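# Scribe a curved-edge rip line with the red gauge

## Task

Using the red gauge at its current setting, draw a single line at least 20 cm long that tracks the board's curved edge at that set offset, leaving no other marks anywhere on the board; then set the gauge down so it rests motionless on the bench, away from both the board and the bench dogs, held there by nothing but the bench (not by a gripper); finally release it and pull the arms away.

## Robot and tools

ROBOT. Two six-joint FANUC CRX-5iA arms, left_arm and right_arm, each ending in a two-finger parallel gripper. Root-link poses in the scene frame: left_arm at (+0.061, +0.473, 0) m, quat_wxyz (+0.996, 0, 0, -0.092); right_arm at (+0.059, -0.344, 0) m, quat_wxyz (+1.000, 0, 0, +0.020).

SCENE FRAME. Origin on the table top midway between the arms, +z up, +x reaching out over the table, left_arm on the +y side. The arm names do not refer to the sides of a camera image.

GRIPPER GEOMETRY. Fingers extend along the gripper's +z axis and close along its x axis. The reported end_effector_position is the midpoint between the pads; fingertips sit 17.5 mm further out. A flat block projects roughly 9 cm from the last joint's axis toward the gripper's -y side and rotates with it. Turning only the last joint moves the pad midpoint around a 25 mm radius circle.

execute_actions. Argument actions is a list holding zero or one item. An empty list (LOOK) sends nothing and returns the present state. A move item is {"rows": [...], "steps": n}: n control steps of 1/30 s each, at most 15 (default 15); up to 15 rows, one applied per step, with the final row reused if rows run short. A wait item is {"steps": n} alone, n up to 300; it ends when n steps have elapsed since the previous result, and your reply time counts toward them. Optional pictures (boolean) toggles camera images (on by default). A refused call moves nothing.

ROW LAYOUT. Each row is one flat list of 18 numbers covering both arms, even if one stays put: left_arm's 6 joint targets, then its gripper position, force_limit, speed; then the same 9 for right_arm. Joint numbers are absolute target angles in radians (as printed under Joint positions), order waist, shoulder, elbow, forearm roll, wrist pitch, wrist roll. Stated ranges: waist -3.491..3.491, shoulder -3.140..3.140, elbow -1.187..4.328, forearm roll -3.316..3.316, wrist pitch -3.140..3.140, wrist roll -3.927..3.927. A target beyond a range end by over 0.010 rad, and further out than the last reported angle, gets the call refused. True ends may differ by 0.010 rad either way; targets past the real end are clipped there and the result may say "joint sent to its limit" (possibly about an earlier, still-running action). No such line does not prove more travel exists.

GRIPPER NUMBERS, each in [-1, 1] and absolute, not offsets. position: +1 fully open (50 mm gap); pads meet near -0.65; send -1 to grip, closing until the object stops them. force_limit per pad: about 20 N at -1, 102 N at 0, 185 N at +1 (actual can run about 17 % over). speed of the gap: 20 mm/s at -1, 85 at 0, 150 at +1. To leave a gripper unchanged, repeat its previous three numbers; a 0 is a real command. New force or speed only applies after a position change of at least 0.01; to soften a grip, open first.

MOTION LIMITS. Target rates are capped at 2.62 rad/s (waist, shoulder), 3.14 (elbow), 3.93 (wrist joints), with 0.5 s to reach full speed; joints of one arm are timed to arrive together. Each target is held within a lead of the measured angle: 0.805 rad waist/shoulder, 0.966 elbow, 1.21 wrist joints. If targets would move the gripper over 70 mm from where it is, they are scaled back. Between calls the arms keep heading for the last row sent until they have nearly stopped or a step is HELD; after that only a new action moves them further. Fingers already moving finish their motion.

RESULT LINES. State line per arm: end_effector_position (m) and end_effector_quat_wxyz in the scene frame; printed position can be off, more so at long reach. Joint positions / Joint velocities: one block per arm (rad, rad/s). object_status: 0 moving, 1 blocked while opening, 2 blocked while closing (a grip; confirm this after sending -1), 3 at requested position or pads touching (empty, slightly wider object, or very thin object). Any new position number resets it to 0 briefly. position_measured counts: opening ≈ (250 - value) × 0.202 mm. Lost or weakened grips re-close automatically, except after a force_limit -1 grip, which keeps reading 2 even if empty; gripping a fixed off-centre object lets the grip fade. "joint command not followed": the clearance check altered or blocked joint targets on some steps. HELD marks steps on which your row was not fully sent. Flange force: estimated external force at the gripper including held weight; noisy, worst after sudden stops; "no reading" near singular poses or at start. MOTOR HOT warns of heating from holding loads; OVER-TEMPERATURE FAULT means brakes until cooled.

FAULTS. Contact torque reaching a joint's limit (150 N m waist, shoulder, elbow; 37.6 N m each wrist joint, held weight included), or any external force of 150 N on the arm, tool or load, halts that arm for 10 s, drops the rest of the call, and lets it yield. Any stop hurts.

OTHER TOOLS. zoom_image: camera (cam_head_left or cam_head_right, each 504x504) and region [x0, y0, x1, y1] in image pixels from the top-left, at most 504 by 504, giving a sharper crop of that camera's latest image. read_manual: optional section, only "licences"; returns licence text, no motion. finished_scene: scene (integer 1 or 2) ends that scene irreversibly, reports success, and opens the next one; the goal must hold afterwards.

AVOID. Knocking or placing anything off the table (instant failure), arms striking or pressing each other, dropping or slipping the gauge, slamming, and hard pushes on the board or bench. Loose objects may occasionally be nudged by outside pushes. Faster, smoother, lower-effort work is better.

Each tool is called after ">>>" as name(argument=value, ...) on one line, values as JSON.

## Session

>>> execute_actions(actions=[])

Scene clock: 0.00 s of 4800.00 s.
left_arm: end_effector_position=(+0.0164, -0.2929, +0.3014) position_measured=3 object_status=3 end_effector_quat_wxyz=(+0.206, +0.834, +0.509, -0.055) | right_arm: end_effector_position=(+1.0252, -0.3566, +0.2415) position_measured=3 object_status=3 end_effector_quat_wxyz=(+0.616, +0.123, +0.725, +0.283)
Joint positions: left_arm=[-1.28   0.54   0.727 -0.077 -1.336  0.99 ] | right_arm=[0.029 0.701 0.071 0.362 0.577 0.68 ]
Joint velocities: left_arm=[-0.    -0.002 -0.001 -0.001 -0.     0.001] | right_arm=[ 0.    -0.     0.    -0.001  0.    -0.001]
Flange force (N, the push that the arm receives, along the gripper's own x y z axes): no reading

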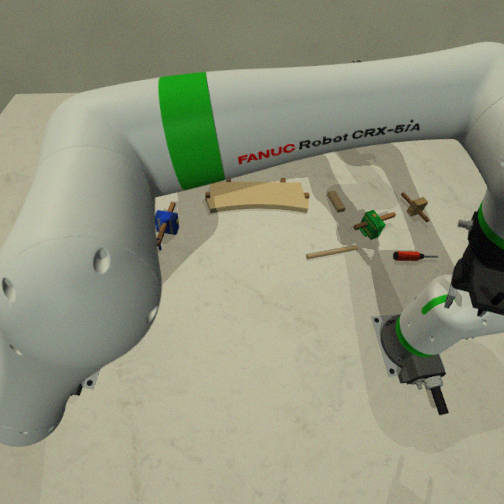

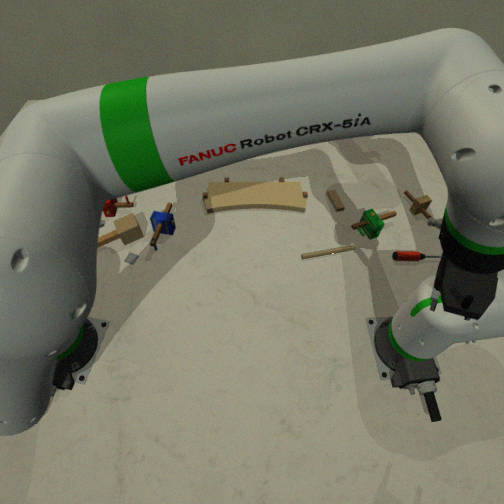

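>>> execute_actions(actions=[{"rows":[[-1.2,0.2,0.3,0,-1.5,0.99,1,0,0,0.029,0.701,0.071,0.362,0.577,0.68,1,0,0]]}], pictures=false)

>>> execute_actions(actions=[{"steps":20}], pictures=false)

>>> execute_actions(actions=[{"rows":[[0.9,0.1,-0.1,0,-1.371,0,1,0,0,-0.6,0.3,0.071,0.362,0.577,0.68,1,0,0]]}], pictures=false)

>>> execute_actions(actions=[{"steps":100}])

Scene clock: 14.30 s of 4800.00 s.
left_arm: end_effector_position=(+0.0175, -0.1276, +0.3053) position_measured=3 object_status=3 end_effector_quat_wxyz=(+0.098, +0.831, +0.547, -0.036) | right_arm: end_effector_position=(+1.0251, -0.3562, +0.2414) position_measured=3 object_status=3 end_effector_quat_wxyz=(+0.616, +0.123, +0.725, +0.284)
Joint positions: left_arm=[-1.212  0.252  0.365 -0.012 -1.475  0.99 ] | right_arm=[0.029 0.701 0.071 0.362 0.577 0.68 ]
Joint velocities: left_arm=[ 0.14  -0.6   -0.748  0.135 -0.287  0.001] | right_arm=[-0.     0.    -0.     0.001 -0.001 -0.001]
Flange force (N, the push that the arm receives, along the gripper's own x y z axes): left_arm=[12.7 -4.2 -1.5] | right_arm=[-1.6 0.9 2.5]
Steps of this call (steps 1 to 90: nothing new was sent; then 10.80 s passed at rest; steps 91 to 105: all 15 steps of this action). Readings (joint positions | what the end effector reports):
91: left_arm=[-1.280 0.539 0.726 -0.077 -1.336 0.990] | right_arm=[0.029 0.701 0.071 0.362 0.577 0.680] | left_arm position_measured=3 object_status=3 | right_arm position_measured=3 object_status=3
92: left_arm=[-1.279 0.535 0.721 -0.077 -1.338 0.990] | right_arm=[0.029 0.701 0.071 0.362 0.577 0.680] | left_arm position_measured=3 object_status=3 | right_arm position_measured=3 object_status=3
94: left_arm=[-1.273 0.510 0.689 -0.070 -1.351 0.990] | right_arm=[0.029 0.701 0.071 0.362 0.577 0.680] | left_arm position_measured=3 object_status=3 | right_arm position_measured=3 object_status=3
98: left_arm=[-1.250 0.413 0.568 -0.049 -1.397 0.990] | right_arm=[0.029 0.701 0.071 0.362 0.577 0.680] | left_arm position_measured=3 object_status=3 | right_arm position_measured=3 object_status=3
105: the state above

Scene clock: 14.97 s of 4800.00 s.
left_arm: end_effector_position=(+0.0150, -0.0967, +0.3042) position_measured=3 object_status=3 end_effector_quat_wxyz=(+0.079, +0.829, +0.553, -0.033) | right_arm: end_effector_position=(+1.0251, -0.3562, +0.2414) position_measured=3 object_status=3 end_effector_quat_wxyz=(+0.615, +0.123, +0.725, +0.284)
Joint positions: left_arm=[-1.2   0.2   0.3   0.   -1.5   0.99] | right_arm=[0.029 0.701 0.071 0.362 0.577 0.68 ]
Joint velocities: left_arm=[ 0.    -0.001 -0.001 -0.001  0.     0.001] | right_arm=[ 0.    -0.    -0.     0.    -0.001 -0.   ]
Flange force (N, the push that the arm receives, along the gripper's own x y z axes): left_arm=[0.8 -1.8 0.6] | right_arm=[-1.4 1.5 1.4]
Steps of this call (steps 1 to 20: the robot went on to your last target). Readings (joint positions | what the end effector reports):
1: left_arm=[-1.208 0.233 0.342 -0.008 -1.484 0.990] | right_arm=[0.029 0.701 0.071 0.362 0.577 0.680] | left_arm position_measured=3 object_status=3 | right_arm position_measured=3 object_status=3
2: left_arm=[-1.204 0.218 0.323 -0.004 -1.491 0.990] | right_arm=[0.029 0.701 0.071 0.362 0.577 0.680] | left_arm position_measured=3 object_status=3 | right_arm position_measured=3 object_status=3
4: left_arm=[-1.201 0.203 0.304 -0.001 -1.499 0.990] | right_arm=[0.029 0.701 0.071 0.362 0.577 0.680] | left_arm position_measured=3 object_status=3 | right_arm position_measured=3 object_status=3
8: left_arm=[-1.200 0.200 0.300 -0.000 -1.500 0.990] | right_arm=[0.029 0.701 0.071 0.362 0.577 0.680] | left_arm position_measured=3 object_status=3 | right_arm position_measured=3 object_status=3
20: the state above

Scene clock: 15.47 s of 4800.00 s.
left_arm: end_effector_position=(+0.1743, -0.0515, +0.2621) position_measured=3 object_status=3 end_effector_quat_wxyz=(+0.058, +0.837, +0.545, -0.005) | right_arm: end_effector_position=(+0.9914, -0.5371, +0.3578) position_measured=3 object_status=3 end_effector_quat_wxyz=(+0.683, +0.173, +0.672, +0.230)
Joint positions: left_arm=[-0.899  0.167  0.17   0.    -1.457  0.667] | right_arm=[-0.162  0.579  0.071  0.362  0.577  0.68 ]
Joint velocities: left_arm=[ 0.735 -0.065 -0.26  -0.     0.083 -0.645] | right_arm=[-0.427 -0.272  0.001  0.    -0.001 -0.   ]
Flange force (N, the push that the arm receives, along the gripper's own x y z axes): left_arm=[-0.8 -2.8 5.6] | right_arm=[-2.1 -2.2 3.4]
Steps of this call (steps 1 to 15: all 15 steps of this action). Readings (joint positions | what the end effector reports):
1: left_arm=[-1.199 0.200 0.300 0.000 -1.500 0.989] | right_arm=[0.029 0.701 0.071 0.362 0.577 0.680] | left_arm position_measured=3 object_status=3 | right_arm position_measured=3 object_status=3
2: left_arm=[-1.195 0.199 0.297 0.000 -1.499 0.983] | right_arm=[0.025 0.698 0.071 0.362 0.577 0.680] | left_arm position_measured=3 object_status=3 | right_arm position_measured=3 object_status=3
4: left_arm=[-1.168 0.196 0.284 0.000 -1.494 0.951] | right_arm=[-0.001 0.682 0.071 0.362 0.577 0.680] | left_arm position_measured=3 object_status=3 | right_arm position_measured=3 object_status=3
8: left_arm=[-1.071 0.185 0.238 0.000 -1.479 0.837] | right_arm=[-0.061 0.644 0.071 0.362 0.577 0.680] | left_arm position_measured=3 object_status=3 | right_arm position_measured=3 object_status=3
15: the state above

Scene clock: 18.80 s of 4800.00 s.
left_arm: end_effector_position=(+0.4763, +0.6621, +0.1795) position_measured=3 object_status=3 end_effector_quat_wxyz=(-0.000, +0.415, +0.910, -0.000) | right_arm: end_effector_position=(+0.7497, -0.8697, +0.6126) position_measured=3 object_status=3 end_effector_quat_wxyz=(+0.806, +0.250, +0.533, +0.066)
Joint positions: left_arm=[ 0.9    0.1   -0.1   -0.    -1.371  0.   ] | right_arm=[-0.6    0.3    0.071  0.362  0.577  0.68 ]
Joint velocities: left_arm=[ 0.    -0.001  0.001 -0.001 -0.     0.   ] | right_arm=[-0.    -0.    -0.001 -0.     0.001 -0.001]
Flange force (N, the push that the arm receives, along the gripper's own x y z axes): left_arm=[-1.1 -1.9 1.4] | right_arm=[-1.5 0.3 2.1]
Steps of this call (steps 1 to 90: the robot went on to your last target; steps 91 to 100: nothing new was sent). Readings (joint positions | what the end effector reports):
1: left_arm=[-0.874 0.165 0.161 0.000 -1.454 0.646] | right_arm=[-0.176 0.570 0.071 0.362 0.577 0.680] | left_arm position_measured=3 object_status=3 | right_arm position_measured=3 object_status=3
2: left_arm=[-0.849 0.163 0.152 0.000 -1.452 0.625] | right_arm=[-0.190 0.561 0.071 0.362 0.577 0.680] | left_arm position_measured=3 object_status=3 | right_arm position_measured=3 object_status=3
4: left_arm=[-0.799 0.159 0.136 0.000 -1.447 0.585] | right_arm=[-0.219 0.543 0.071 0.362 0.577 0.680] | left_arm position_measured=3 object_status=3 | right_arm position_measured=3 object_status=3
8: left_arm=[-0.697 0.152 0.106 0.000 -1.437 0.511] | right_arm=[-0.277 0.506 0.071 0.362 0.577 0.680] | left_arm position_measured=3 object_status=3 | right_arm position_measured=3 object_status=3
100: the state above
All arms were judged still, so your last target was given up. Only a new action makes them travel on or press farther. Fingers that are still opening or closing keep moving.

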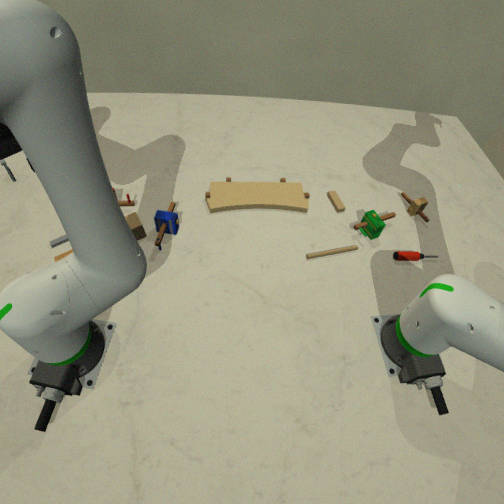

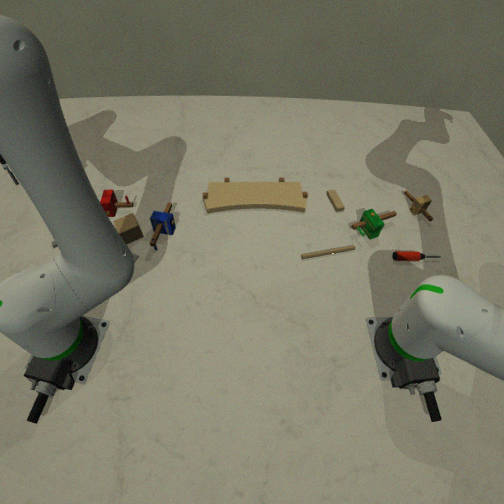

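>>> execute_actions(actions=[{"rows":[[1.5,0.3,0.1,0,-1.371,0,1,0,0,-0.6,0.3,0.071,0.362,0.577,0.68,1,0,0]]}], pictures=false)

>>> execute_actions(actions=[{"steps":30}])

>>> zoom_image(camera="cam_head_right", region=[40,160,200,280])

>>> zoom_image(camera="cam_head_left", region=[40,160,200,280])

>>> zoom_image(camera="cam_head_left", region=[195,160,325,230])

>>> zoom_image(camera="cam_head_left", region=[340,190,450,270])

Scene clock: 34.07 s of 4800.00 s.
left_arm: end_effector_position=(+0.4204, +0.8159, +0.1731) position_measured=3 object_status=3 end_effector_quat_wxyz=(+0.000, +0.269, +0.963, -0.000) | right_arm: end_effector_position=(+0.7497, -0.8697, +0.6126) position_measured=3 object_status=3 end_effector_quat_wxyz=(+0.806, +0.250, +0.533, +0.066)
Joint positions: left_arm=[ 1.211  0.204  0.003  0.    -1.371 -0.   ] | right_arm=[-0.6    0.3    0.071  0.362  0.577  0.68 ]
Joint velocities: left_arm=[0.732 0.245 0.245 0.    0.    0.   ] | right_arm=[ 0.     0.    -0.    -0.    -0.     0.001]
Flange force (N, the push that the arm receives, along the gripper's own x y z axes): left_arm=[2.5 -5.2 2.6] | right_arm=[-1.1 0.8 1.9]
Steps of this call (steps 1 to 90: nothing new was sent; then 11.77 s passed at rest; steps 91 to 105: all 15 steps of this action). Readings (joint positions | what the end effector reports):
91: left_arm=[0.901 0.100 -0.100 0.000 -1.371 -0.000] | right_arm=[-0.600 0.300 0.071 0.362 0.577 0.680] | left_arm position_measured=3 object_status=3 | right_arm position_measured=3 object_status=3
92: left_arm=[0.905 0.102 -0.099 0.000 -1.371 -0.000] | right_arm=[-0.600 0.300 0.071 0.362 0.577 0.680] | left_arm position_measured=3 object_status=3 | right_arm position_measured=3 object_status=3
94: left_arm=[0.932 0.111 -0.090 0.000 -1.371 -0.000] | right_arm=[-0.600 0.300 0.071 0.362 0.577 0.680] | left_arm position_measured=3 object_status=3 | right_arm position_measured=3 object_status=3
98: left_arm=[1.035 0.145 -0.055 0.000 -1.371 -0.000] | right_arm=[-0.600 0.300 0.071 0.362 0.577 0.680] | left_arm position_measured=3 object_status=3 | right_arm position_measured=3 object_status=3
105: the state above

Scene clock: 35.07 s of 4800.00 s.
left_arm: end_effector_position=(+0.3174, +0.9412, +0.1633) position_measured=3 object_status=3 end_effector_quat_wxyz=(-0.000, +0.127, +0.992, -0.000) | right_arm: end_effector_position=(+0.7497, -0.8697, +0.6126) position_measured=3 object_status=3 end_effector_quat_wxyz=(+0.806, +0.250, +0.533, +0.066)
Joint positions: left_arm=[ 1.5    0.3    0.1    0.    -1.371 -0.   ] | right_arm=[-0.6    0.3    0.071  0.362  0.577  0.68 ]
Joint velocities: left_arm=[-0.     0.003  0.001  0.001 -0.    -0.   ] | right_arm=[ 0.  0.  0. -0. -0. -0.]
Flange force (N, the push that the arm receives, along the gripper's own x y z axes): left_arm=[-0.8 -3.3 1.3] | right_arm=[-0.9 1.3 3.7]
Steps of this call (steps 1 to 30: the robot went on to your last target). Readings (joint positions | what the end effector reports):
1: left_arm=[1.236 0.212 0.012 0.000 -1.371 -0.000] | right_arm=[-0.600 0.300 0.071 0.362 0.577 0.680] | left_arm position_measured=3 object_status=3 | right_arm position_measured=3 object_status=3
2: left_arm=[1.260 0.220 0.020 0.000 -1.371 -0.000] | right_arm=[-0.600 0.300 0.071 0.362 0.577 0.680] | left_arm position_measured=3 object_status=3 | right_arm position_measured=3 object_status=3
4: left_arm=[1.309 0.236 0.036 0.000 -1.371 -0.000] | right_arm=[-0.600 0.300 0.071 0.362 0.577 0.680] | left_arm position_measured=3 object_status=3 | right_arm position_measured=3 object_status=3
8: left_arm=[1.407 0.269 0.069 0.000 -1.371 -0.000] | right_arm=[-0.600 0.300 0.071 0.362 0.577 0.680] | left_arm position_measured=3 object_status=3 | right_arm position_measured=3 object_status=3
30: the state above
All arms were judged still, so your last target was given up. Only a new action makes them travel on or press farther. Fingers that are still opening or closing keep moving.

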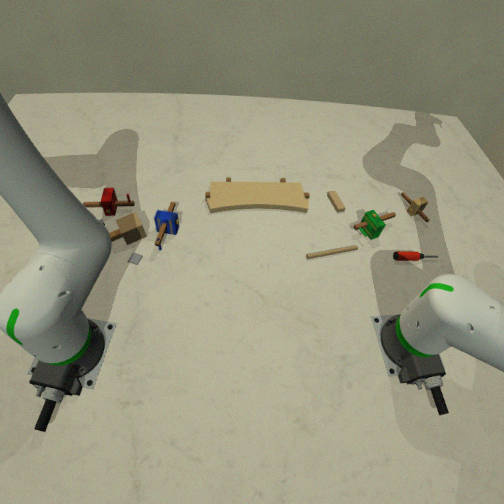

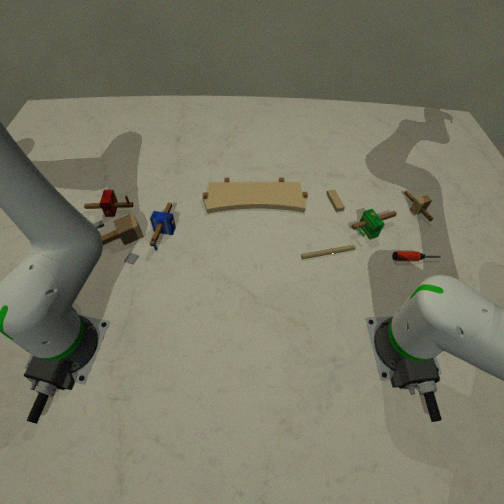

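Region (40, 160, 200, 280) of cam_head_right's 504x504 image, scaled by 3.150, with more detail than that image has; it fills the top 378 rows of this view, and the rest is white.

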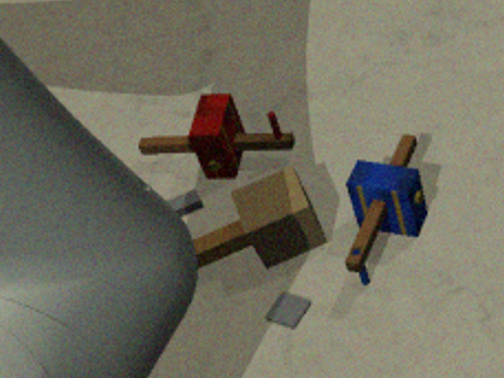

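Region (40, 160, 200, 280) of cam_head_left's 504x504 image, scaled by 3.150, with more detail than that image has; it fills the top 378 rows of this view, and the rest is white.

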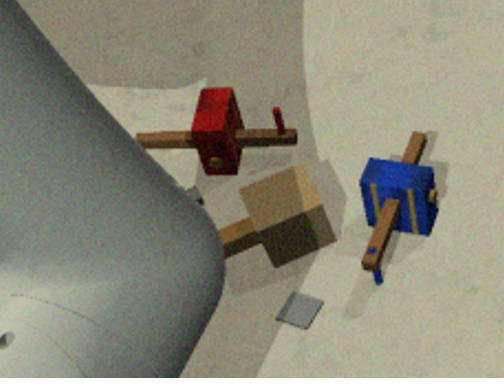

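Region (195, 160, 325, 230) of cam_head_left's 504x504 image, scaled by 3.877, with more detail than that image has; it fills the top 271 rows of this view, and the rest is white.

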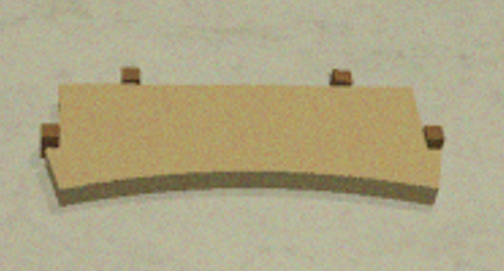

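Region (340, 190, 450, 270) of cam_head_left's 504x504 image, scaled by 4.582, with more detail than that image has; it fills the top 367 rows of this view, and the rest is white.

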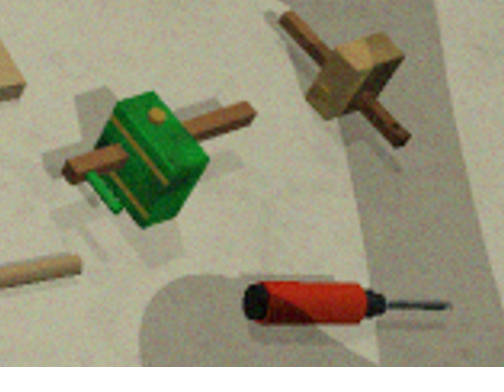

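>>> zoom_image(camera="cam_head_left", region=[80,180,140,220])

>>> zoom_image(camera="cam_head_left", region=[140,195,200,255])

>>> zoom_image(camera="cam_head_right", region=[345,200,405,250])

Region (80, 180, 140, 220) of cam_head_left's 504x504 image, scaled by 8.400, with more detail than that image has.

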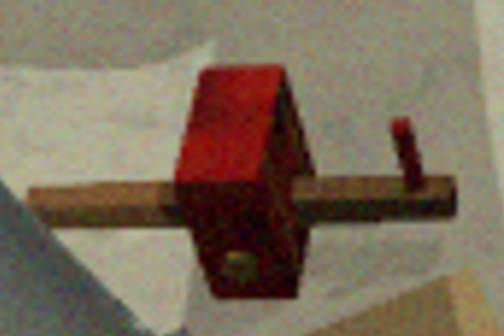

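Region (140, 195, 200, 255) of cam_head_left's 504x504 image, scaled by 8.400, with more detail than that image has.

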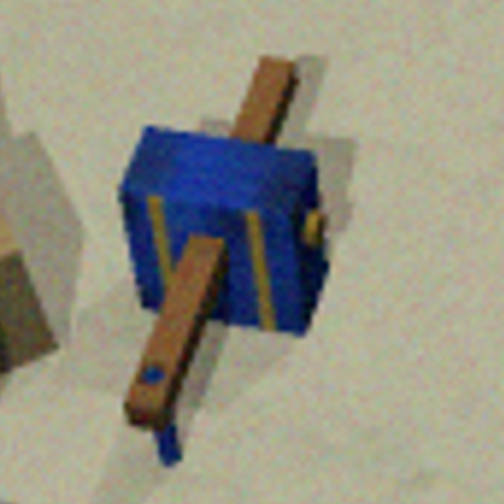

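Region (345, 200, 405, 250) of cam_head_right's 504x504 image, scaled by 8.400, with more detail than that image has.

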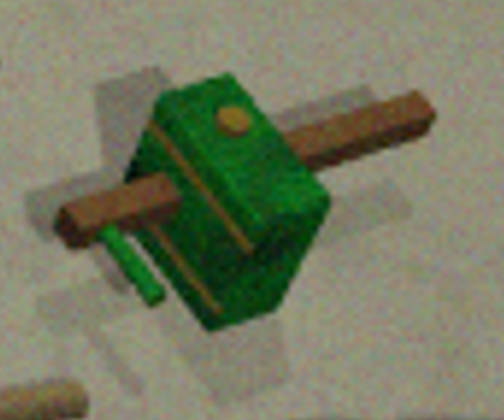

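>>> execute_actions(actions=[{"rows":[[0.492,0.2223,-0.1017,0,-1.2468,-0.308,1,0,0,-0.6,0.3,0.071,0.362,0.577,0.68,1,0,0]]}], pictures=false)

>>> execute_actions(actions=[{"steps":40}])

Scene clock: 65.03 s of 4800.00 s.
left_arm: end_effector_position=(+0.4387, +0.8295, +0.1486) position_measured=3 object_status=3 end_effector_quat_wxyz=(-0.000, +0.329, +0.944, -0.000) | right_arm: end_effector_position=(+0.7497, -0.8697, +0.6126) position_measured=3 object_status=3 end_effector_quat_wxyz=(+0.806, +0.250, +0.533, +0.066)
Joint positions: left_arm=[ 1.188  0.274  0.032 -0.    -1.329 -0.104] | right_arm=[-0.6    0.3    0.071  0.362  0.577  0.68 ]
Joint velocities: left_arm=[-0.756 -0.056 -0.144  0.     0.089 -0.22 ] | right_arm=[ 0.    -0.    -0.     0.     0.     0.001]
Flange force (N, the push that the arm receives, along the gripper's own x y z axes): left_arm=[0.0 1.8 -0.3] | right_arm=[-0.9 0.2 1.9]
Steps of this call (steps 1 to 90: nothing new was sent; then 26.47 s passed at rest; steps 91 to 105: all 15 steps of this action). Readings (joint positions | what the end effector reports):
91: left_arm=[1.500 0.300 0.100 -0.000 -1.371 -0.000] | right_arm=[-0.600 0.300 0.071 0.362 0.577 0.680] | left_arm position_measured=3 object_status=3 | right_arm position_measured=3 object_status=3
92: left_arm=[1.495 0.300 0.099 -0.000 -1.371 -0.002] | right_arm=[-0.600 0.300 0.071 0.362 0.577 0.680] | left_arm position_measured=3 object_status=3 | right_arm position_measured=3 object_status=3
94: left_arm=[1.469 0.297 0.092 -0.000 -1.366 -0.012] | right_arm=[-0.600 0.300 0.071 0.362 0.577 0.680] | left_arm position_measured=3 object_status=3 | right_arm position_measured=3 object_status=3
98: left_arm=[1.367 0.288 0.068 -0.000 -1.351 -0.049] | right_arm=[-0.600 0.300 0.071 0.362 0.577 0.680] | left_arm position_measured=3 object_status=3 | right_arm position_measured=3 object_status=3
105: the state above

Scene clock: 66.37 s of 4800.00 s.
left_arm: end_effector_position=(+0.5500, +0.5002, +0.1200) position_measured=3 object_status=3 end_effector_quat_wxyz=(-0.000, +0.707, +0.707, -0.000) | right_arm: end_effector_position=(+0.7497, -0.8697, +0.6126) position_measured=3 object_status=3 end_effector_quat_wxyz=(+0.806, +0.250, +0.533, +0.066)
Joint positions: left_arm=[ 0.492  0.222 -0.102 -0.    -1.247 -0.308] | right_arm=[-0.6    0.3    0.071  0.362  0.577  0.68 ]
Joint velocities: left_arm=[-0.001 -0.001 -0.    -0.    -0.    -0.   ] | right_arm=[-0.    -0.     0.001  0.001  0.     0.   ]
Flange force (N, the push that the arm receives, along the gripper's own x y z axes): left_arm=[-1.5 -4.2 1.3] | right_arm=[-1.4 0.2 1.6]
Steps of this call (steps 1 to 40: the robot went on to your last target). Readings (joint positions | what the end effector reports):
1: left_arm=[1.163 0.272 0.027 -0.000 -1.326 -0.112] | right_arm=[-0.600 0.300 0.071 0.362 0.577 0.680] | left_arm position_measured=3 object_status=3 | right_arm position_measured=3 object_status=3
2: left_arm=[1.137 0.270 0.022 -0.000 -1.323 -0.119] | right_arm=[-0.600 0.300 0.071 0.362 0.577 0.680] | left_arm position_measured=3 object_status=3 | right_arm position_measured=3 object_status=3
4: left_arm=[1.086 0.266 0.012 -0.000 -1.317 -0.134] | right_arm=[-0.600 0.300 0.071 0.362 0.577 0.680] | left_arm position_measured=3 object_status=3 | right_arm position_measured=3 object_status=3
8: left_arm=[0.982 0.259 -0.008 -0.000 -1.305 -0.165] | right_arm=[-0.600 0.300 0.071 0.362 0.577 0.680] | left_arm position_measured=3 object_status=3 | right_arm position_measured=3 object_status=3
40: the state above

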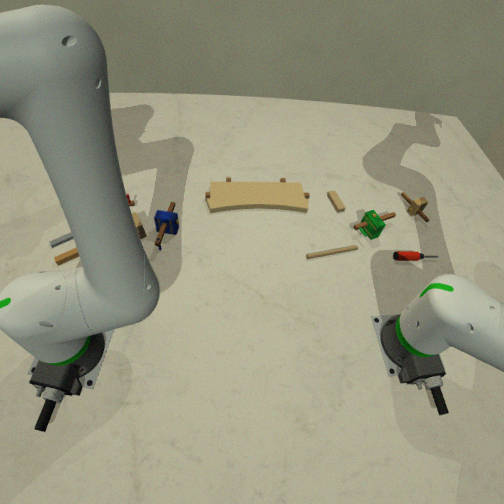

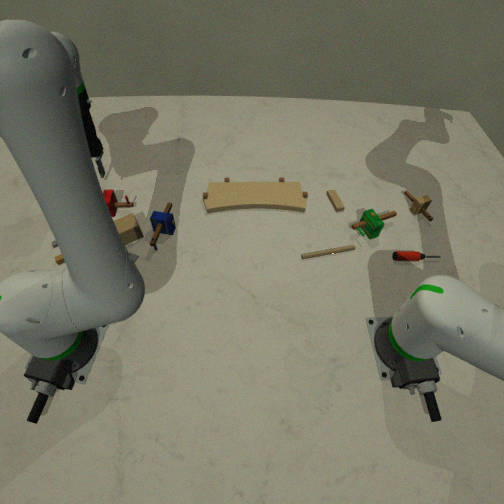

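>>> execute_actions(actions=[{"rows":[[0.4515,0.211,-0.19,0,-1.1698,-0.2675,1,0,0,-0.6,0.3,0.071,0.362,0.577,0.68,1,0,0]]}])

>>> zoom_image(camera="cam_head_right", region=[80,150,160,230])

Scene clock: 90.90 s of 4800.00 s.
left_arm: end_effector_position=(+0.5350, +0.4751, +0.0901) position_measured=3 object_status=3 end_effector_quat_wxyz=(+0.000, +0.707, +0.707, +0.000) | right_arm: end_effector_position=(+0.7497, -0.8697, +0.6126) position_measured=3 object_status=3 end_effector_quat_wxyz=(+0.806, +0.250, +0.533, +0.066)
Joint positions: left_arm=[ 0.452  0.211 -0.19   0.    -1.17  -0.268] | right_arm=[-0.6    0.3    0.071  0.362  0.577  0.68 ]
Joint velocities: left_arm=[-0.     0.001 -0.001  0.     0.     0.001] | right_arm=[ 0.     0.     0.     0.     0.001 -0.001]
Flange force (N, the push that the arm receives, along the gripper's own x y z axes): left_arm=[-1.0 -3.0 0.3] | right_arm=[-1.4 -0.1 2.1]
Steps of this call (steps 1 to 15: the robot went on to your last target; steps 16 to 90: nothing new was sent; then 21.03 s passed at rest; steps 91 to 105: all 15 steps of this action). Readings (joint positions | what the end effector reports):
91: left_arm=[0.492 0.222 -0.102 0.000 -1.246 -0.308] | right_arm=[-0.600 0.300 0.071 0.362 0.577 0.680] | left_arm position_measured=3 object_status=3 | right_arm position_measured=3 object_status=3
92: left_arm=[0.489 0.221 -0.108 0.000 -1.241 -0.306] | right_arm=[-0.600 0.300 0.071 0.362 0.577 0.680] | left_arm position_measured=3 object_status=3 | right_arm position_measured=3 object_status=3
94: left_arm=[0.475 0.217 -0.140 0.000 -1.214 -0.291] | right_arm=[-0.600 0.300 0.071 0.362 0.577 0.680] | left_arm position_measured=3 object_status=3 | right_arm position_measured=3 object_status=3
98: left_arm=[0.452 0.211 -0.188 0.000 -1.171 -0.268] | right_arm=[-0.600 0.300 0.071 0.362 0.577 0.680] | left_arm position_measured=3 object_status=3 | right_arm position_measured=3 object_status=3
105: the state above

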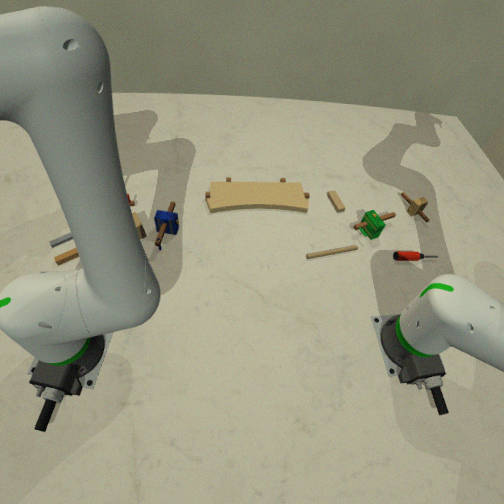

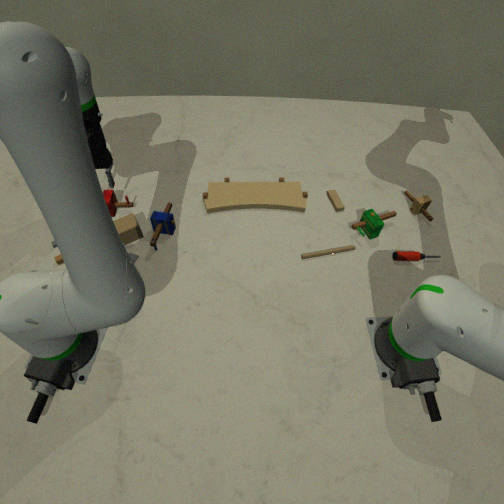

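Region (80, 150, 160, 230) of cam_head_right's 504x504 image, scaled by 6.300, with more detail than that image has.

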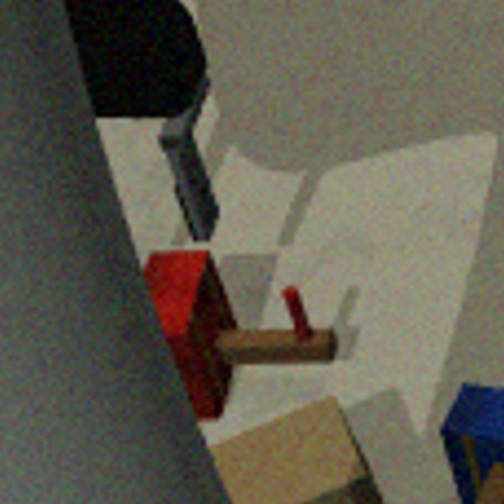

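>>> execute_actions(actions=[{"rows":[[0.4482,0.1549,-0.2774,0,-1.1385,-0.194,1,0,0,-0.6,0.3,0.071,0.362,0.577,0.68,1,0,0]]}])

>>> zoom_image(camera="cam_head_right", region=[80,150,160,230])

Scene clock: 109.67 s of 4800.00 s.
left_arm: end_effector_position=(+0.5080, +0.4644, +0.0819) position_measured=3 object_status=3 end_effector_quat_wxyz=(-0.000, +0.682, +0.731, +0.000) | right_arm: end_effector_position=(+0.7497, -0.8697, +0.6126) position_measured=3 object_status=3 end_effector_quat_wxyz=(+0.806, +0.250, +0.533, +0.066)
Joint positions: left_arm=[ 0.448  0.155 -0.277 -0.    -1.139 -0.194] | right_arm=[-0.6    0.3    0.071  0.362  0.577  0.68 ]
Joint velocities: left_arm=[0.001 0.    0.    0.    0.    0.003] | right_arm=[-0.    -0.     0.     0.001 -0.002  0.001]
Flange force (N, the push that the arm receives, along the gripper's own x y z axes): left_arm=[-1.7 -0.4 1.1] | right_arm=[-1.9 0.1 3.7]
Steps of this call (steps 1 to 15: the robot went on to your last target; steps 16 to 90: nothing new was sent; then 15.27 s passed at rest; steps 91 to 105: all 15 steps of this action). Readings (joint positions | what the end effector reports):
91: left_arm=[0.451 0.211 -0.191 -0.000 -1.169 -0.267] | right_arm=[-0.600 0.300 0.071 0.362 0.577 0.680] | left_arm position_measured=3 object_status=3 | right_arm position_measured=3 object_status=3
92: left_arm=[0.451 0.207 -0.196 -0.000 -1.167 -0.262] | right_arm=[-0.600 0.300 0.071 0.362 0.577 0.680] | left_arm position_measured=3 object_status=3 | right_arm position_measured=3 object_status=3
94: left_arm=[0.450 0.187 -0.228 -0.000 -1.156 -0.236] | right_arm=[-0.600 0.300 0.071 0.362 0.577 0.680] | left_arm position_measured=3 object_status=3 | right_arm position_measured=3 object_status=3
98: left_arm=[0.448 0.156 -0.276 -0.000 -1.139 -0.195] | right_arm=[-0.600 0.300 0.071 0.362 0.577 0.680] | left_arm position_measured=3 object_status=3 | right_arm position_measured=3 object_status=3
105: the state above

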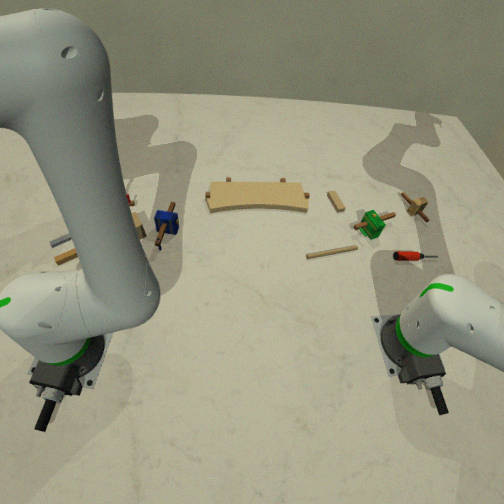

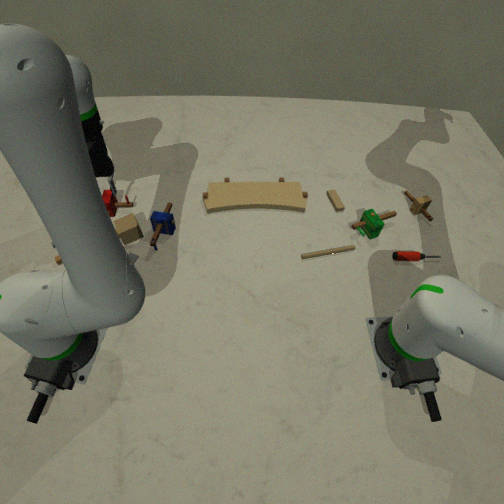

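Region (80, 150, 160, 230) of cam_head_right's 504x504 image, scaled by 6.300, with more detail than that image has.

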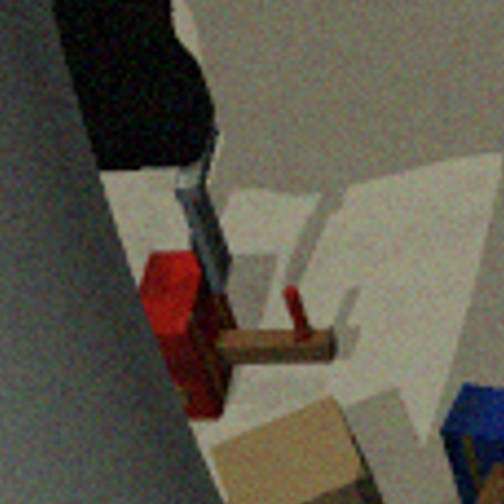

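>>> execute_actions(actions=[{"rows":[[0.4482,0.1772,-0.3028,0,-1.0908,-0.194,1,0,0,-0.6,0.3,0.071,0.362,0.577,0.68,1,0,0]]}])

>>> zoom_image(camera="cam_head_right", region=[90,170,140,220])

Scene clock: 117.50 s of 4800.00 s.
left_arm: end_effector_position=(+0.5080, +0.4643, +0.0620) position_measured=3 object_status=3 end_effector_quat_wxyz=(+0.000, +0.682, +0.731, +0.000) | right_arm: end_effector_position=(+0.7497, -0.8697, +0.6126) position_measured=3 object_status=3 end_effector_quat_wxyz=(+0.806, +0.250, +0.533, +0.066)
Joint positions: left_arm=[ 0.448  0.177 -0.303  0.    -1.091 -0.194] | right_arm=[-0.6    0.3    0.071  0.362  0.577  0.68 ]
Joint velocities: left_arm=[ 0.    -0.002 -0.001 -0.     0.    -0.   ] | right_arm=[-0.     0.    -0.001 -0.    -0.     0.001]
Flange force (N, the push that the arm receives, along the gripper's own x y z axes): left_arm=[0.2 -4.5 1.2] | right_arm=[-1.2 0.0 3.4]
Steps of this call (steps 1 to 15: the robot went on to your last target; steps 16 to 90: nothing new was sent; then 4.33 s passed at rest; steps 91 to 105: all 15 steps of this action). Readings (joint positions | what the end effector reports):
91: left_arm=[0.448 0.155 -0.278 0.000 -1.138 -0.194] | right_arm=[-0.600 0.300 0.071 0.362 0.577 0.680] | left_arm position_measured=3 object_status=3 | right_arm position_measured=3 object_status=3
92: left_arm=[0.448 0.158 -0.281 0.000 -1.130 -0.194] | right_arm=[-0.600 0.300 0.071 0.362 0.577 0.680] | left_arm position_measured=3 object_status=3 | right_arm position_measured=3 object_status=3
94: left_arm=[0.448 0.171 -0.296 0.000 -1.104 -0.194] | right_arm=[-0.600 0.300 0.071 0.362 0.577 0.680] | left_arm position_measured=3 object_status=3 | right_arm position_measured=3 object_status=3
98: left_arm=[0.448 0.177 -0.302 0.000 -1.091 -0.194] | right_arm=[-0.600 0.300 0.071 0.362 0.577 0.680] | left_arm position_measured=3 object_status=3 | right_arm position_measured=3 object_status=3
105: the state above

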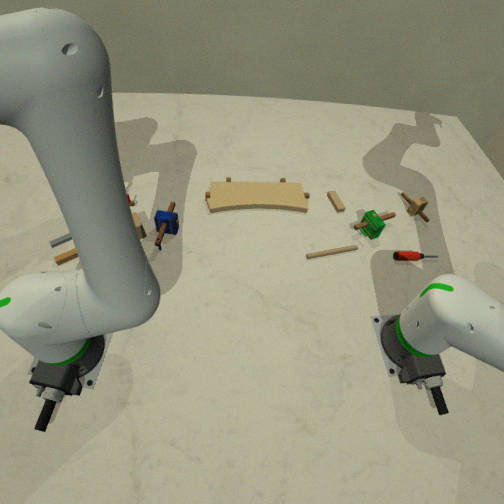

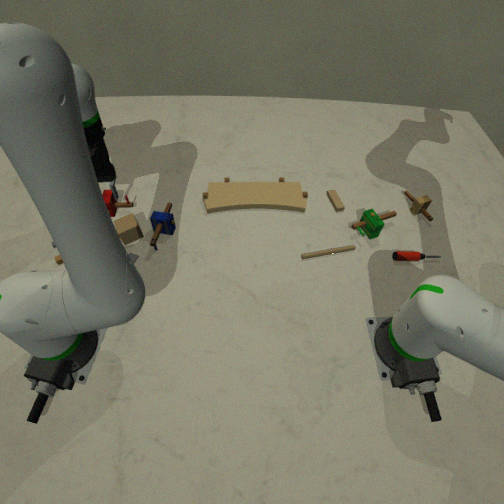

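Region (90, 170, 140, 220) of cam_head_right's 504x504 image, scaled by 10.080, with more detail than that image has.

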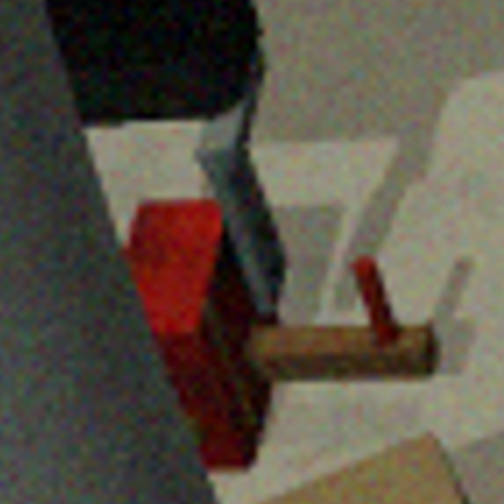

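>>> execute_actions(actions=[{"rows":[[0.4482,0.1821,-0.3229,0,-1.0658,-0.194,1,0,0,-0.6,0.3,0.071,0.362,0.577,0.68,1,0,0]],"steps":10}], pictures=false)

>>> execute_actions(actions=[{"rows":[[0.4482,0.1821,-0.3229,0,-1.0658,-0.194,-1,-0.3,-0.5,-0.6,0.3,0.071,0.362,0.577,0.68,1,0,0]]}])

>>> zoom_image(camera="cam_head_right", region=[90,170,140,220])

Scene clock: 131.33 s of 4800.00 s.
left_arm: end_effector_position=(+0.5050, +0.4636, +0.0522) position_measured=3 object_status=3 end_effector_quat_wxyz=(-0.000, +0.682, +0.731, +0.000) | right_arm: end_effector_position=(+0.7497, -0.8697, +0.6126) position_measured=3 object_status=3 end_effector_quat_wxyz=(+0.806, +0.250, +0.533, +0.066)
Joint positions: left_arm=[ 0.448  0.182 -0.323 -0.    -1.066 -0.194] | right_arm=[-0.6    0.3    0.071  0.362  0.577  0.68 ]
Joint velocities: left_arm=[ 0.001  0.001 -0.002  0.     0.002 -0.   ] | right_arm=[ 0.     0.    -0.001  0.001 -0.002 -0.001]
Flange force (N, the push that the arm receives, along the gripper's own x y z axes): left_arm=[1.1 -7.3 2.2] | right_arm=[-0.8 1.3 3.1]
Steps of this call (steps 1 to 15: the robot went on to your last target; steps 16 to 90: nothing new was sent; then 10.50 s passed at rest; steps 91 to 100: all 10 steps of this action). Readings (joint positions | what the end effector reports):
91: left_arm=[0.448 0.177 -0.303 -0.000 -1.090 -0.194] | right_arm=[-0.600 0.300 0.071 0.362 0.577 0.680] | left_arm position_measured=3 object_status=3 | right_arm position_measured=3 object_status=3
92: left_arm=[0.448 0.178 -0.308 -0.000 -1.084 -0.194] | right_arm=[-0.600 0.300 0.071 0.362 0.577 0.680] | left_arm position_measured=3 object_status=3 | right_arm position_measured=3 object_status=3
94: left_arm=[0.448 0.181 -0.319 -0.000 -1.071 -0.194] | right_arm=[-0.600 0.300 0.071 0.362 0.577 0.680] | left_arm position_measured=3 object_status=3 | right_arm position_measured=3 object_status=3
98: left_arm=[0.448 0.182 -0.323 -0.000 -1.066 -0.194] | right_arm=[-0.600 0.300 0.071 0.362 0.577 0.680] | left_arm position_measured=3 object_status=3 | right_arm position_measured=3 object_status=3
100: the state above

Scene clock: 131.83 s of 4800.00 s.
left_arm: end_effector_position=(+0.5049, +0.4636, +0.0522) position_measured=102 object_status=0 end_effector_quat_wxyz=(-0.000, +0.682, +0.731, +0.000) | right_arm: end_effector_position=(+0.7497, -0.8697, +0.6126) position_measured=3 object_status=3 end_effector_quat_wxyz=(+0.806, +0.250, +0.533, +0.066)
Joint positions: left_arm=[ 0.448  0.182 -0.323 -0.    -1.066 -0.194] | right_arm=[-0.6    0.3    0.071  0.362  0.577  0.68 ]
Joint velocities: left_arm=[ 0.002  0.     0.     0.    -0.     0.   ] | right_arm=[ 0.     0.     0.001 -0.001 -0.001 -0.001]
Flange force (N, the push that the arm receives, along the gripper's own x y z axes): left_arm=[-1.6 -3.1 1.5] | right_arm=[-0.9 1.3 0.1]
Steps of this call (steps 1 to 15: all 15 steps of this action). Readings (joint positions | what the end effector reports):
1: left_arm=[0.448 0.182 -0.323 -0.000 -1.066 -0.194] | right_arm=[-0.600 0.300 0.071 0.362 0.577 0.680] | left_arm position_measured=9 object_status=0 | right_arm position_measured=3 object_status=3
2: left_arm=[0.448 0.182 -0.323 -0.000 -1.066 -0.194] | right_arm=[-0.600 0.300 0.071 0.362 0.577 0.680] | left_arm position_measured=18 object_status=0 | right_arm position_measured=3 object_status=3
4: left_arm=[0.448 0.182 -0.323 -0.000 -1.066 -0.194] | right_arm=[-0.600 0.300 0.071 0.362 0.577 0.680] | left_arm position_measured=35 object_status=0 | right_arm position_measured=3 object_status=3
8: left_arm=[0.448 0.182 -0.323 -0.000 -1.066 -0.194] | right_arm=[-0.600 0.300 0.071 0.362 0.577 0.680] | left_arm position_measured=70 object_status=0 | right_arm position_measured=3 object_status=3
15: the state above

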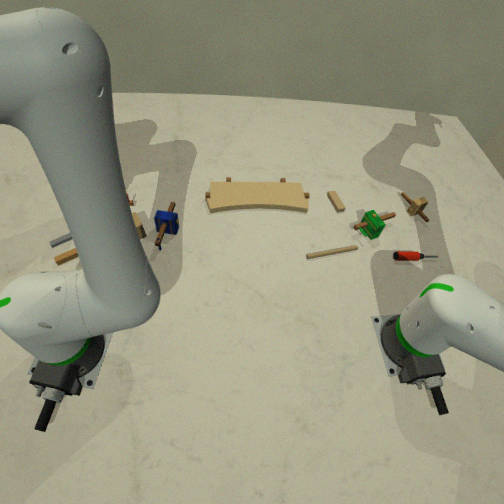

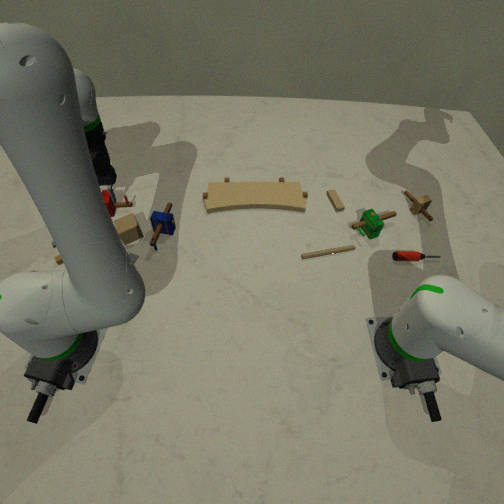

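Region (90, 170, 140, 220) of cam_head_right's 504x504 image, scaled by 10.080, with more detail than that image has.

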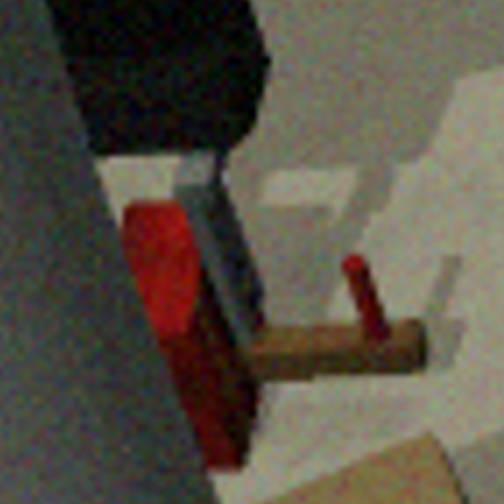

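>>> execute_actions(actions=[{"rows":[[0.4482,0.0896,-0.1819,0,-1.2993,-0.194,-1,-0.3,-0.5,-0.6,0.3,0.071,0.362,0.577,0.68,1,0,0]]}], pictures=false)

>>> execute_actions(actions=[{"rows":[[-0.3881,0.3908,0.1174,0,-1.2974,2.1429,-1,-0.3,-0.5,-0.6,0.3,0.071,0.362,0.577,0.68,1,0,0]]}], pictures=false)

>>> execute_actions(actions=[{"steps":40}])

>>> zoom_image(camera="cam_head_right", region=[190,140,330,250])

Scene clock: 145.57 s of 4800.00 s.
left_arm: end_effector_position=(+0.5053, +0.4636, +0.1498) position_measured=102 object_status=2 end_effector_quat_wxyz=(-0.000, +0.682, +0.731, -0.000) | right_arm: end_effector_position=(+0.7497, -0.8697, +0.6126) position_measured=3 object_status=3 end_effector_quat_wxyz=(+0.806, +0.250, +0.533, +0.066)
Joint positions: left_arm=[ 0.448  0.09  -0.182  0.    -1.299 -0.194] | right_arm=[-0.6    0.3    0.071  0.362  0.577  0.68 ]
Joint velocities: left_arm=[-0.     0.     0.003  0.001 -0.004 -0.   ] | right_arm=[-0.     0.    -0.    -0.    -0.     0.001]
Flange force (N, the push that the arm receives, along the gripper's own x y z axes): left_arm=[-0.5 0.8 2.8] | right_arm=[-1.5 0.4 2.7]
Steps of this call (steps 1 to 15: the robot went on to your last target; steps 16 to 90: nothing new was sent; then 10.23 s passed at rest; steps 91 to 105: all 15 steps of this action). Readings (joint positions | what the end effector reports):
91: left_arm=[0.448 0.182 -0.323 0.000 -1.066 -0.194] | right_arm=[-0.600 0.300 0.071 0.362 0.577 0.680] | left_arm position_measured=102 object_status=2 | right_arm position_measured=3 object_status=3
92: left_arm=[0.448 0.180 -0.319 0.000 -1.074 -0.194] | right_arm=[-0.600 0.300 0.071 0.362 0.577 0.680] | left_arm position_measured=102 object_status=2 | right_arm position_measured=3 object_status=3
94: left_arm=[0.448 0.164 -0.294 -0.000 -1.114 -0.194] | right_arm=[-0.600 0.300 0.071 0.362 0.577 0.680] | left_arm position_measured=102 object_status=2 | right_arm position_measured=3 object_status=3
98: left_arm=[0.448 0.110 -0.214 0.000 -1.246 -0.194] | right_arm=[-0.600 0.300 0.071 0.362 0.577 0.680] | left_arm position_measured=102 object_status=2 | right_arm position_measured=3 object_status=3
105: the state above

Scene clock: 146.07 s of 4800.00 s.
left_arm: end_effector_position=(+0.5269, +0.3137, +0.1427) position_measured=102 object_status=2 end_effector_quat_wxyz=(-0.000, +0.599, +0.801, -0.000) | right_arm: end_effector_position=(+0.7497, -0.8697, +0.6126) position_measured=3 object_status=3 end_effector_quat_wxyz=(+0.806, +0.250, +0.533, +0.066)
Joint positions: left_arm=[ 0.139  0.203 -0.07   0.    -1.299  0.331] | right_arm=[-0.6    0.3    0.071  0.362  0.577  0.68 ]
Joint velocities: left_arm=[-0.676  0.242  0.24  -0.001  0.002  1.422] | right_arm=[ 0.     0.     0.     0.     0.001 -0.001]
Flange force (N, the push that the arm receives, along the gripper's own x y z axes): left_arm=[1.2 -3.2 5.1] | right_arm=[-1.5 0.0 2.5]
Steps of this call (steps 1 to 15: all 15 steps of this action). Readings (joint positions | what the end effector reports):
1: left_arm=[0.448 0.090 -0.182 0.000 -1.299 -0.193] | right_arm=[-0.600 0.300 0.071 0.362 0.577 0.680] | left_arm position_measured=102 object_status=2 | right_arm position_measured=3 object_status=3
2: left_arm=[0.443 0.092 -0.180 0.000 -1.299 -0.186] | right_arm=[-0.600 0.300 0.071 0.362 0.577 0.680] | left_arm position_measured=102 object_status=2 | right_arm position_measured=3 object_status=3
4: left_arm=[0.417 0.102 -0.170 0.000 -1.299 -0.146] | right_arm=[-0.600 0.300 0.071 0.362 0.577 0.680] | left_arm position_measured=102 object_status=2 | right_arm position_measured=3 object_status=3
8: left_arm=[0.310 0.141 -0.132 0.000 -1.299 0.016] | right_arm=[-0.600 0.300 0.071 0.362 0.577 0.680] | left_arm position_measured=102 object_status=2 | right_arm position_measured=3 object_status=3
15: the state above

Scene clock: 147.40 s of 4800.00 s.
left_arm: end_effector_position=(+0.4700, +0.0301, +0.1200) position_measured=102 object_status=2 end_effector_quat_wxyz=(+0.000, +0.000, +1.000, +0.000) | right_arm: end_effector_position=(+0.7497, -0.8697, +0.6126) position_measured=3 object_status=3 end_effector_quat_wxyz=(+0.806, +0.250, +0.533, +0.066)
Joint positions: left_arm=[-0.388  0.391  0.117 -0.    -1.297  2.143] | right_arm=[-0.6    0.3    0.071  0.362  0.577  0.68 ]
Joint velocities: left_arm=[ 0. -0.  0. -0.  0. -0.] | right_arm=[-0.     0.001 -0.     0.    -0.001 -0.   ]
Flange force (N, the push that the arm receives, along the gripper's own x y z axes): left_arm=[2.6 1.2 2.2] | right_arm=[-1.3 0.3 3.2]
Steps of this call (steps 1 to 40: the robot went on to your last target). Readings (joint positions | what the end effector reports):
1: left_arm=[0.116 0.211 -0.062 0.000 -1.299 0.380] | right_arm=[-0.600 0.300 0.071 0.362 0.577 0.680] | left_arm position_measured=102 object_status=2 | right_arm position_measured=3 object_status=3
2: left_arm=[0.094 0.219 -0.054 0.000 -1.299 0.430] | right_arm=[-0.600 0.300 0.071 0.362 0.577 0.680] | left_arm position_measured=102 object_status=2 | right_arm position_measured=3 object_status=3
4: left_arm=[0.051 0.234 -0.039 0.000 -1.298 0.533] | right_arm=[-0.600 0.300 0.071 0.362 0.577 0.680] | left_arm position_measured=102 object_status=2 | right_arm position_measured=3 object_status=3
8: left_arm=[-0.030 0.263 -0.010 0.000 -1.298 0.755] | right_arm=[-0.600 0.300 0.071 0.362 0.577 0.680] | left_arm position_measured=102 object_status=2 | right_arm position_measured=3 object_status=3
40: the state above

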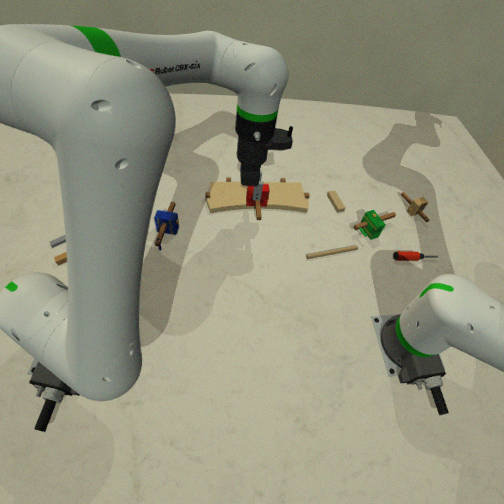

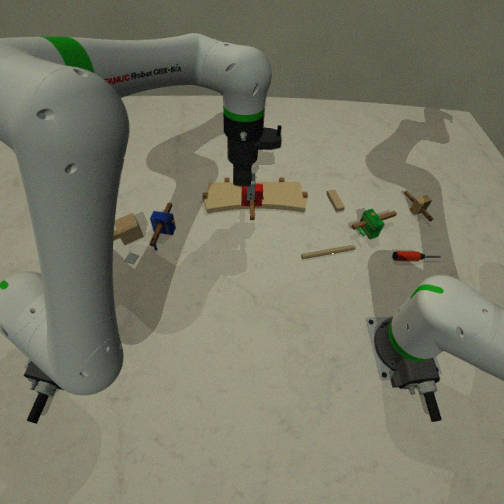

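Region (190, 140, 330, 250) of cam_head_right's 504x504 image, scaled by 3.600, with more detail than that image has; it fills the top 396 rows of this view, and the rest is white.

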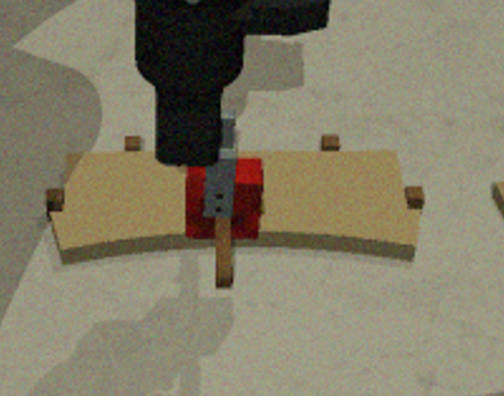

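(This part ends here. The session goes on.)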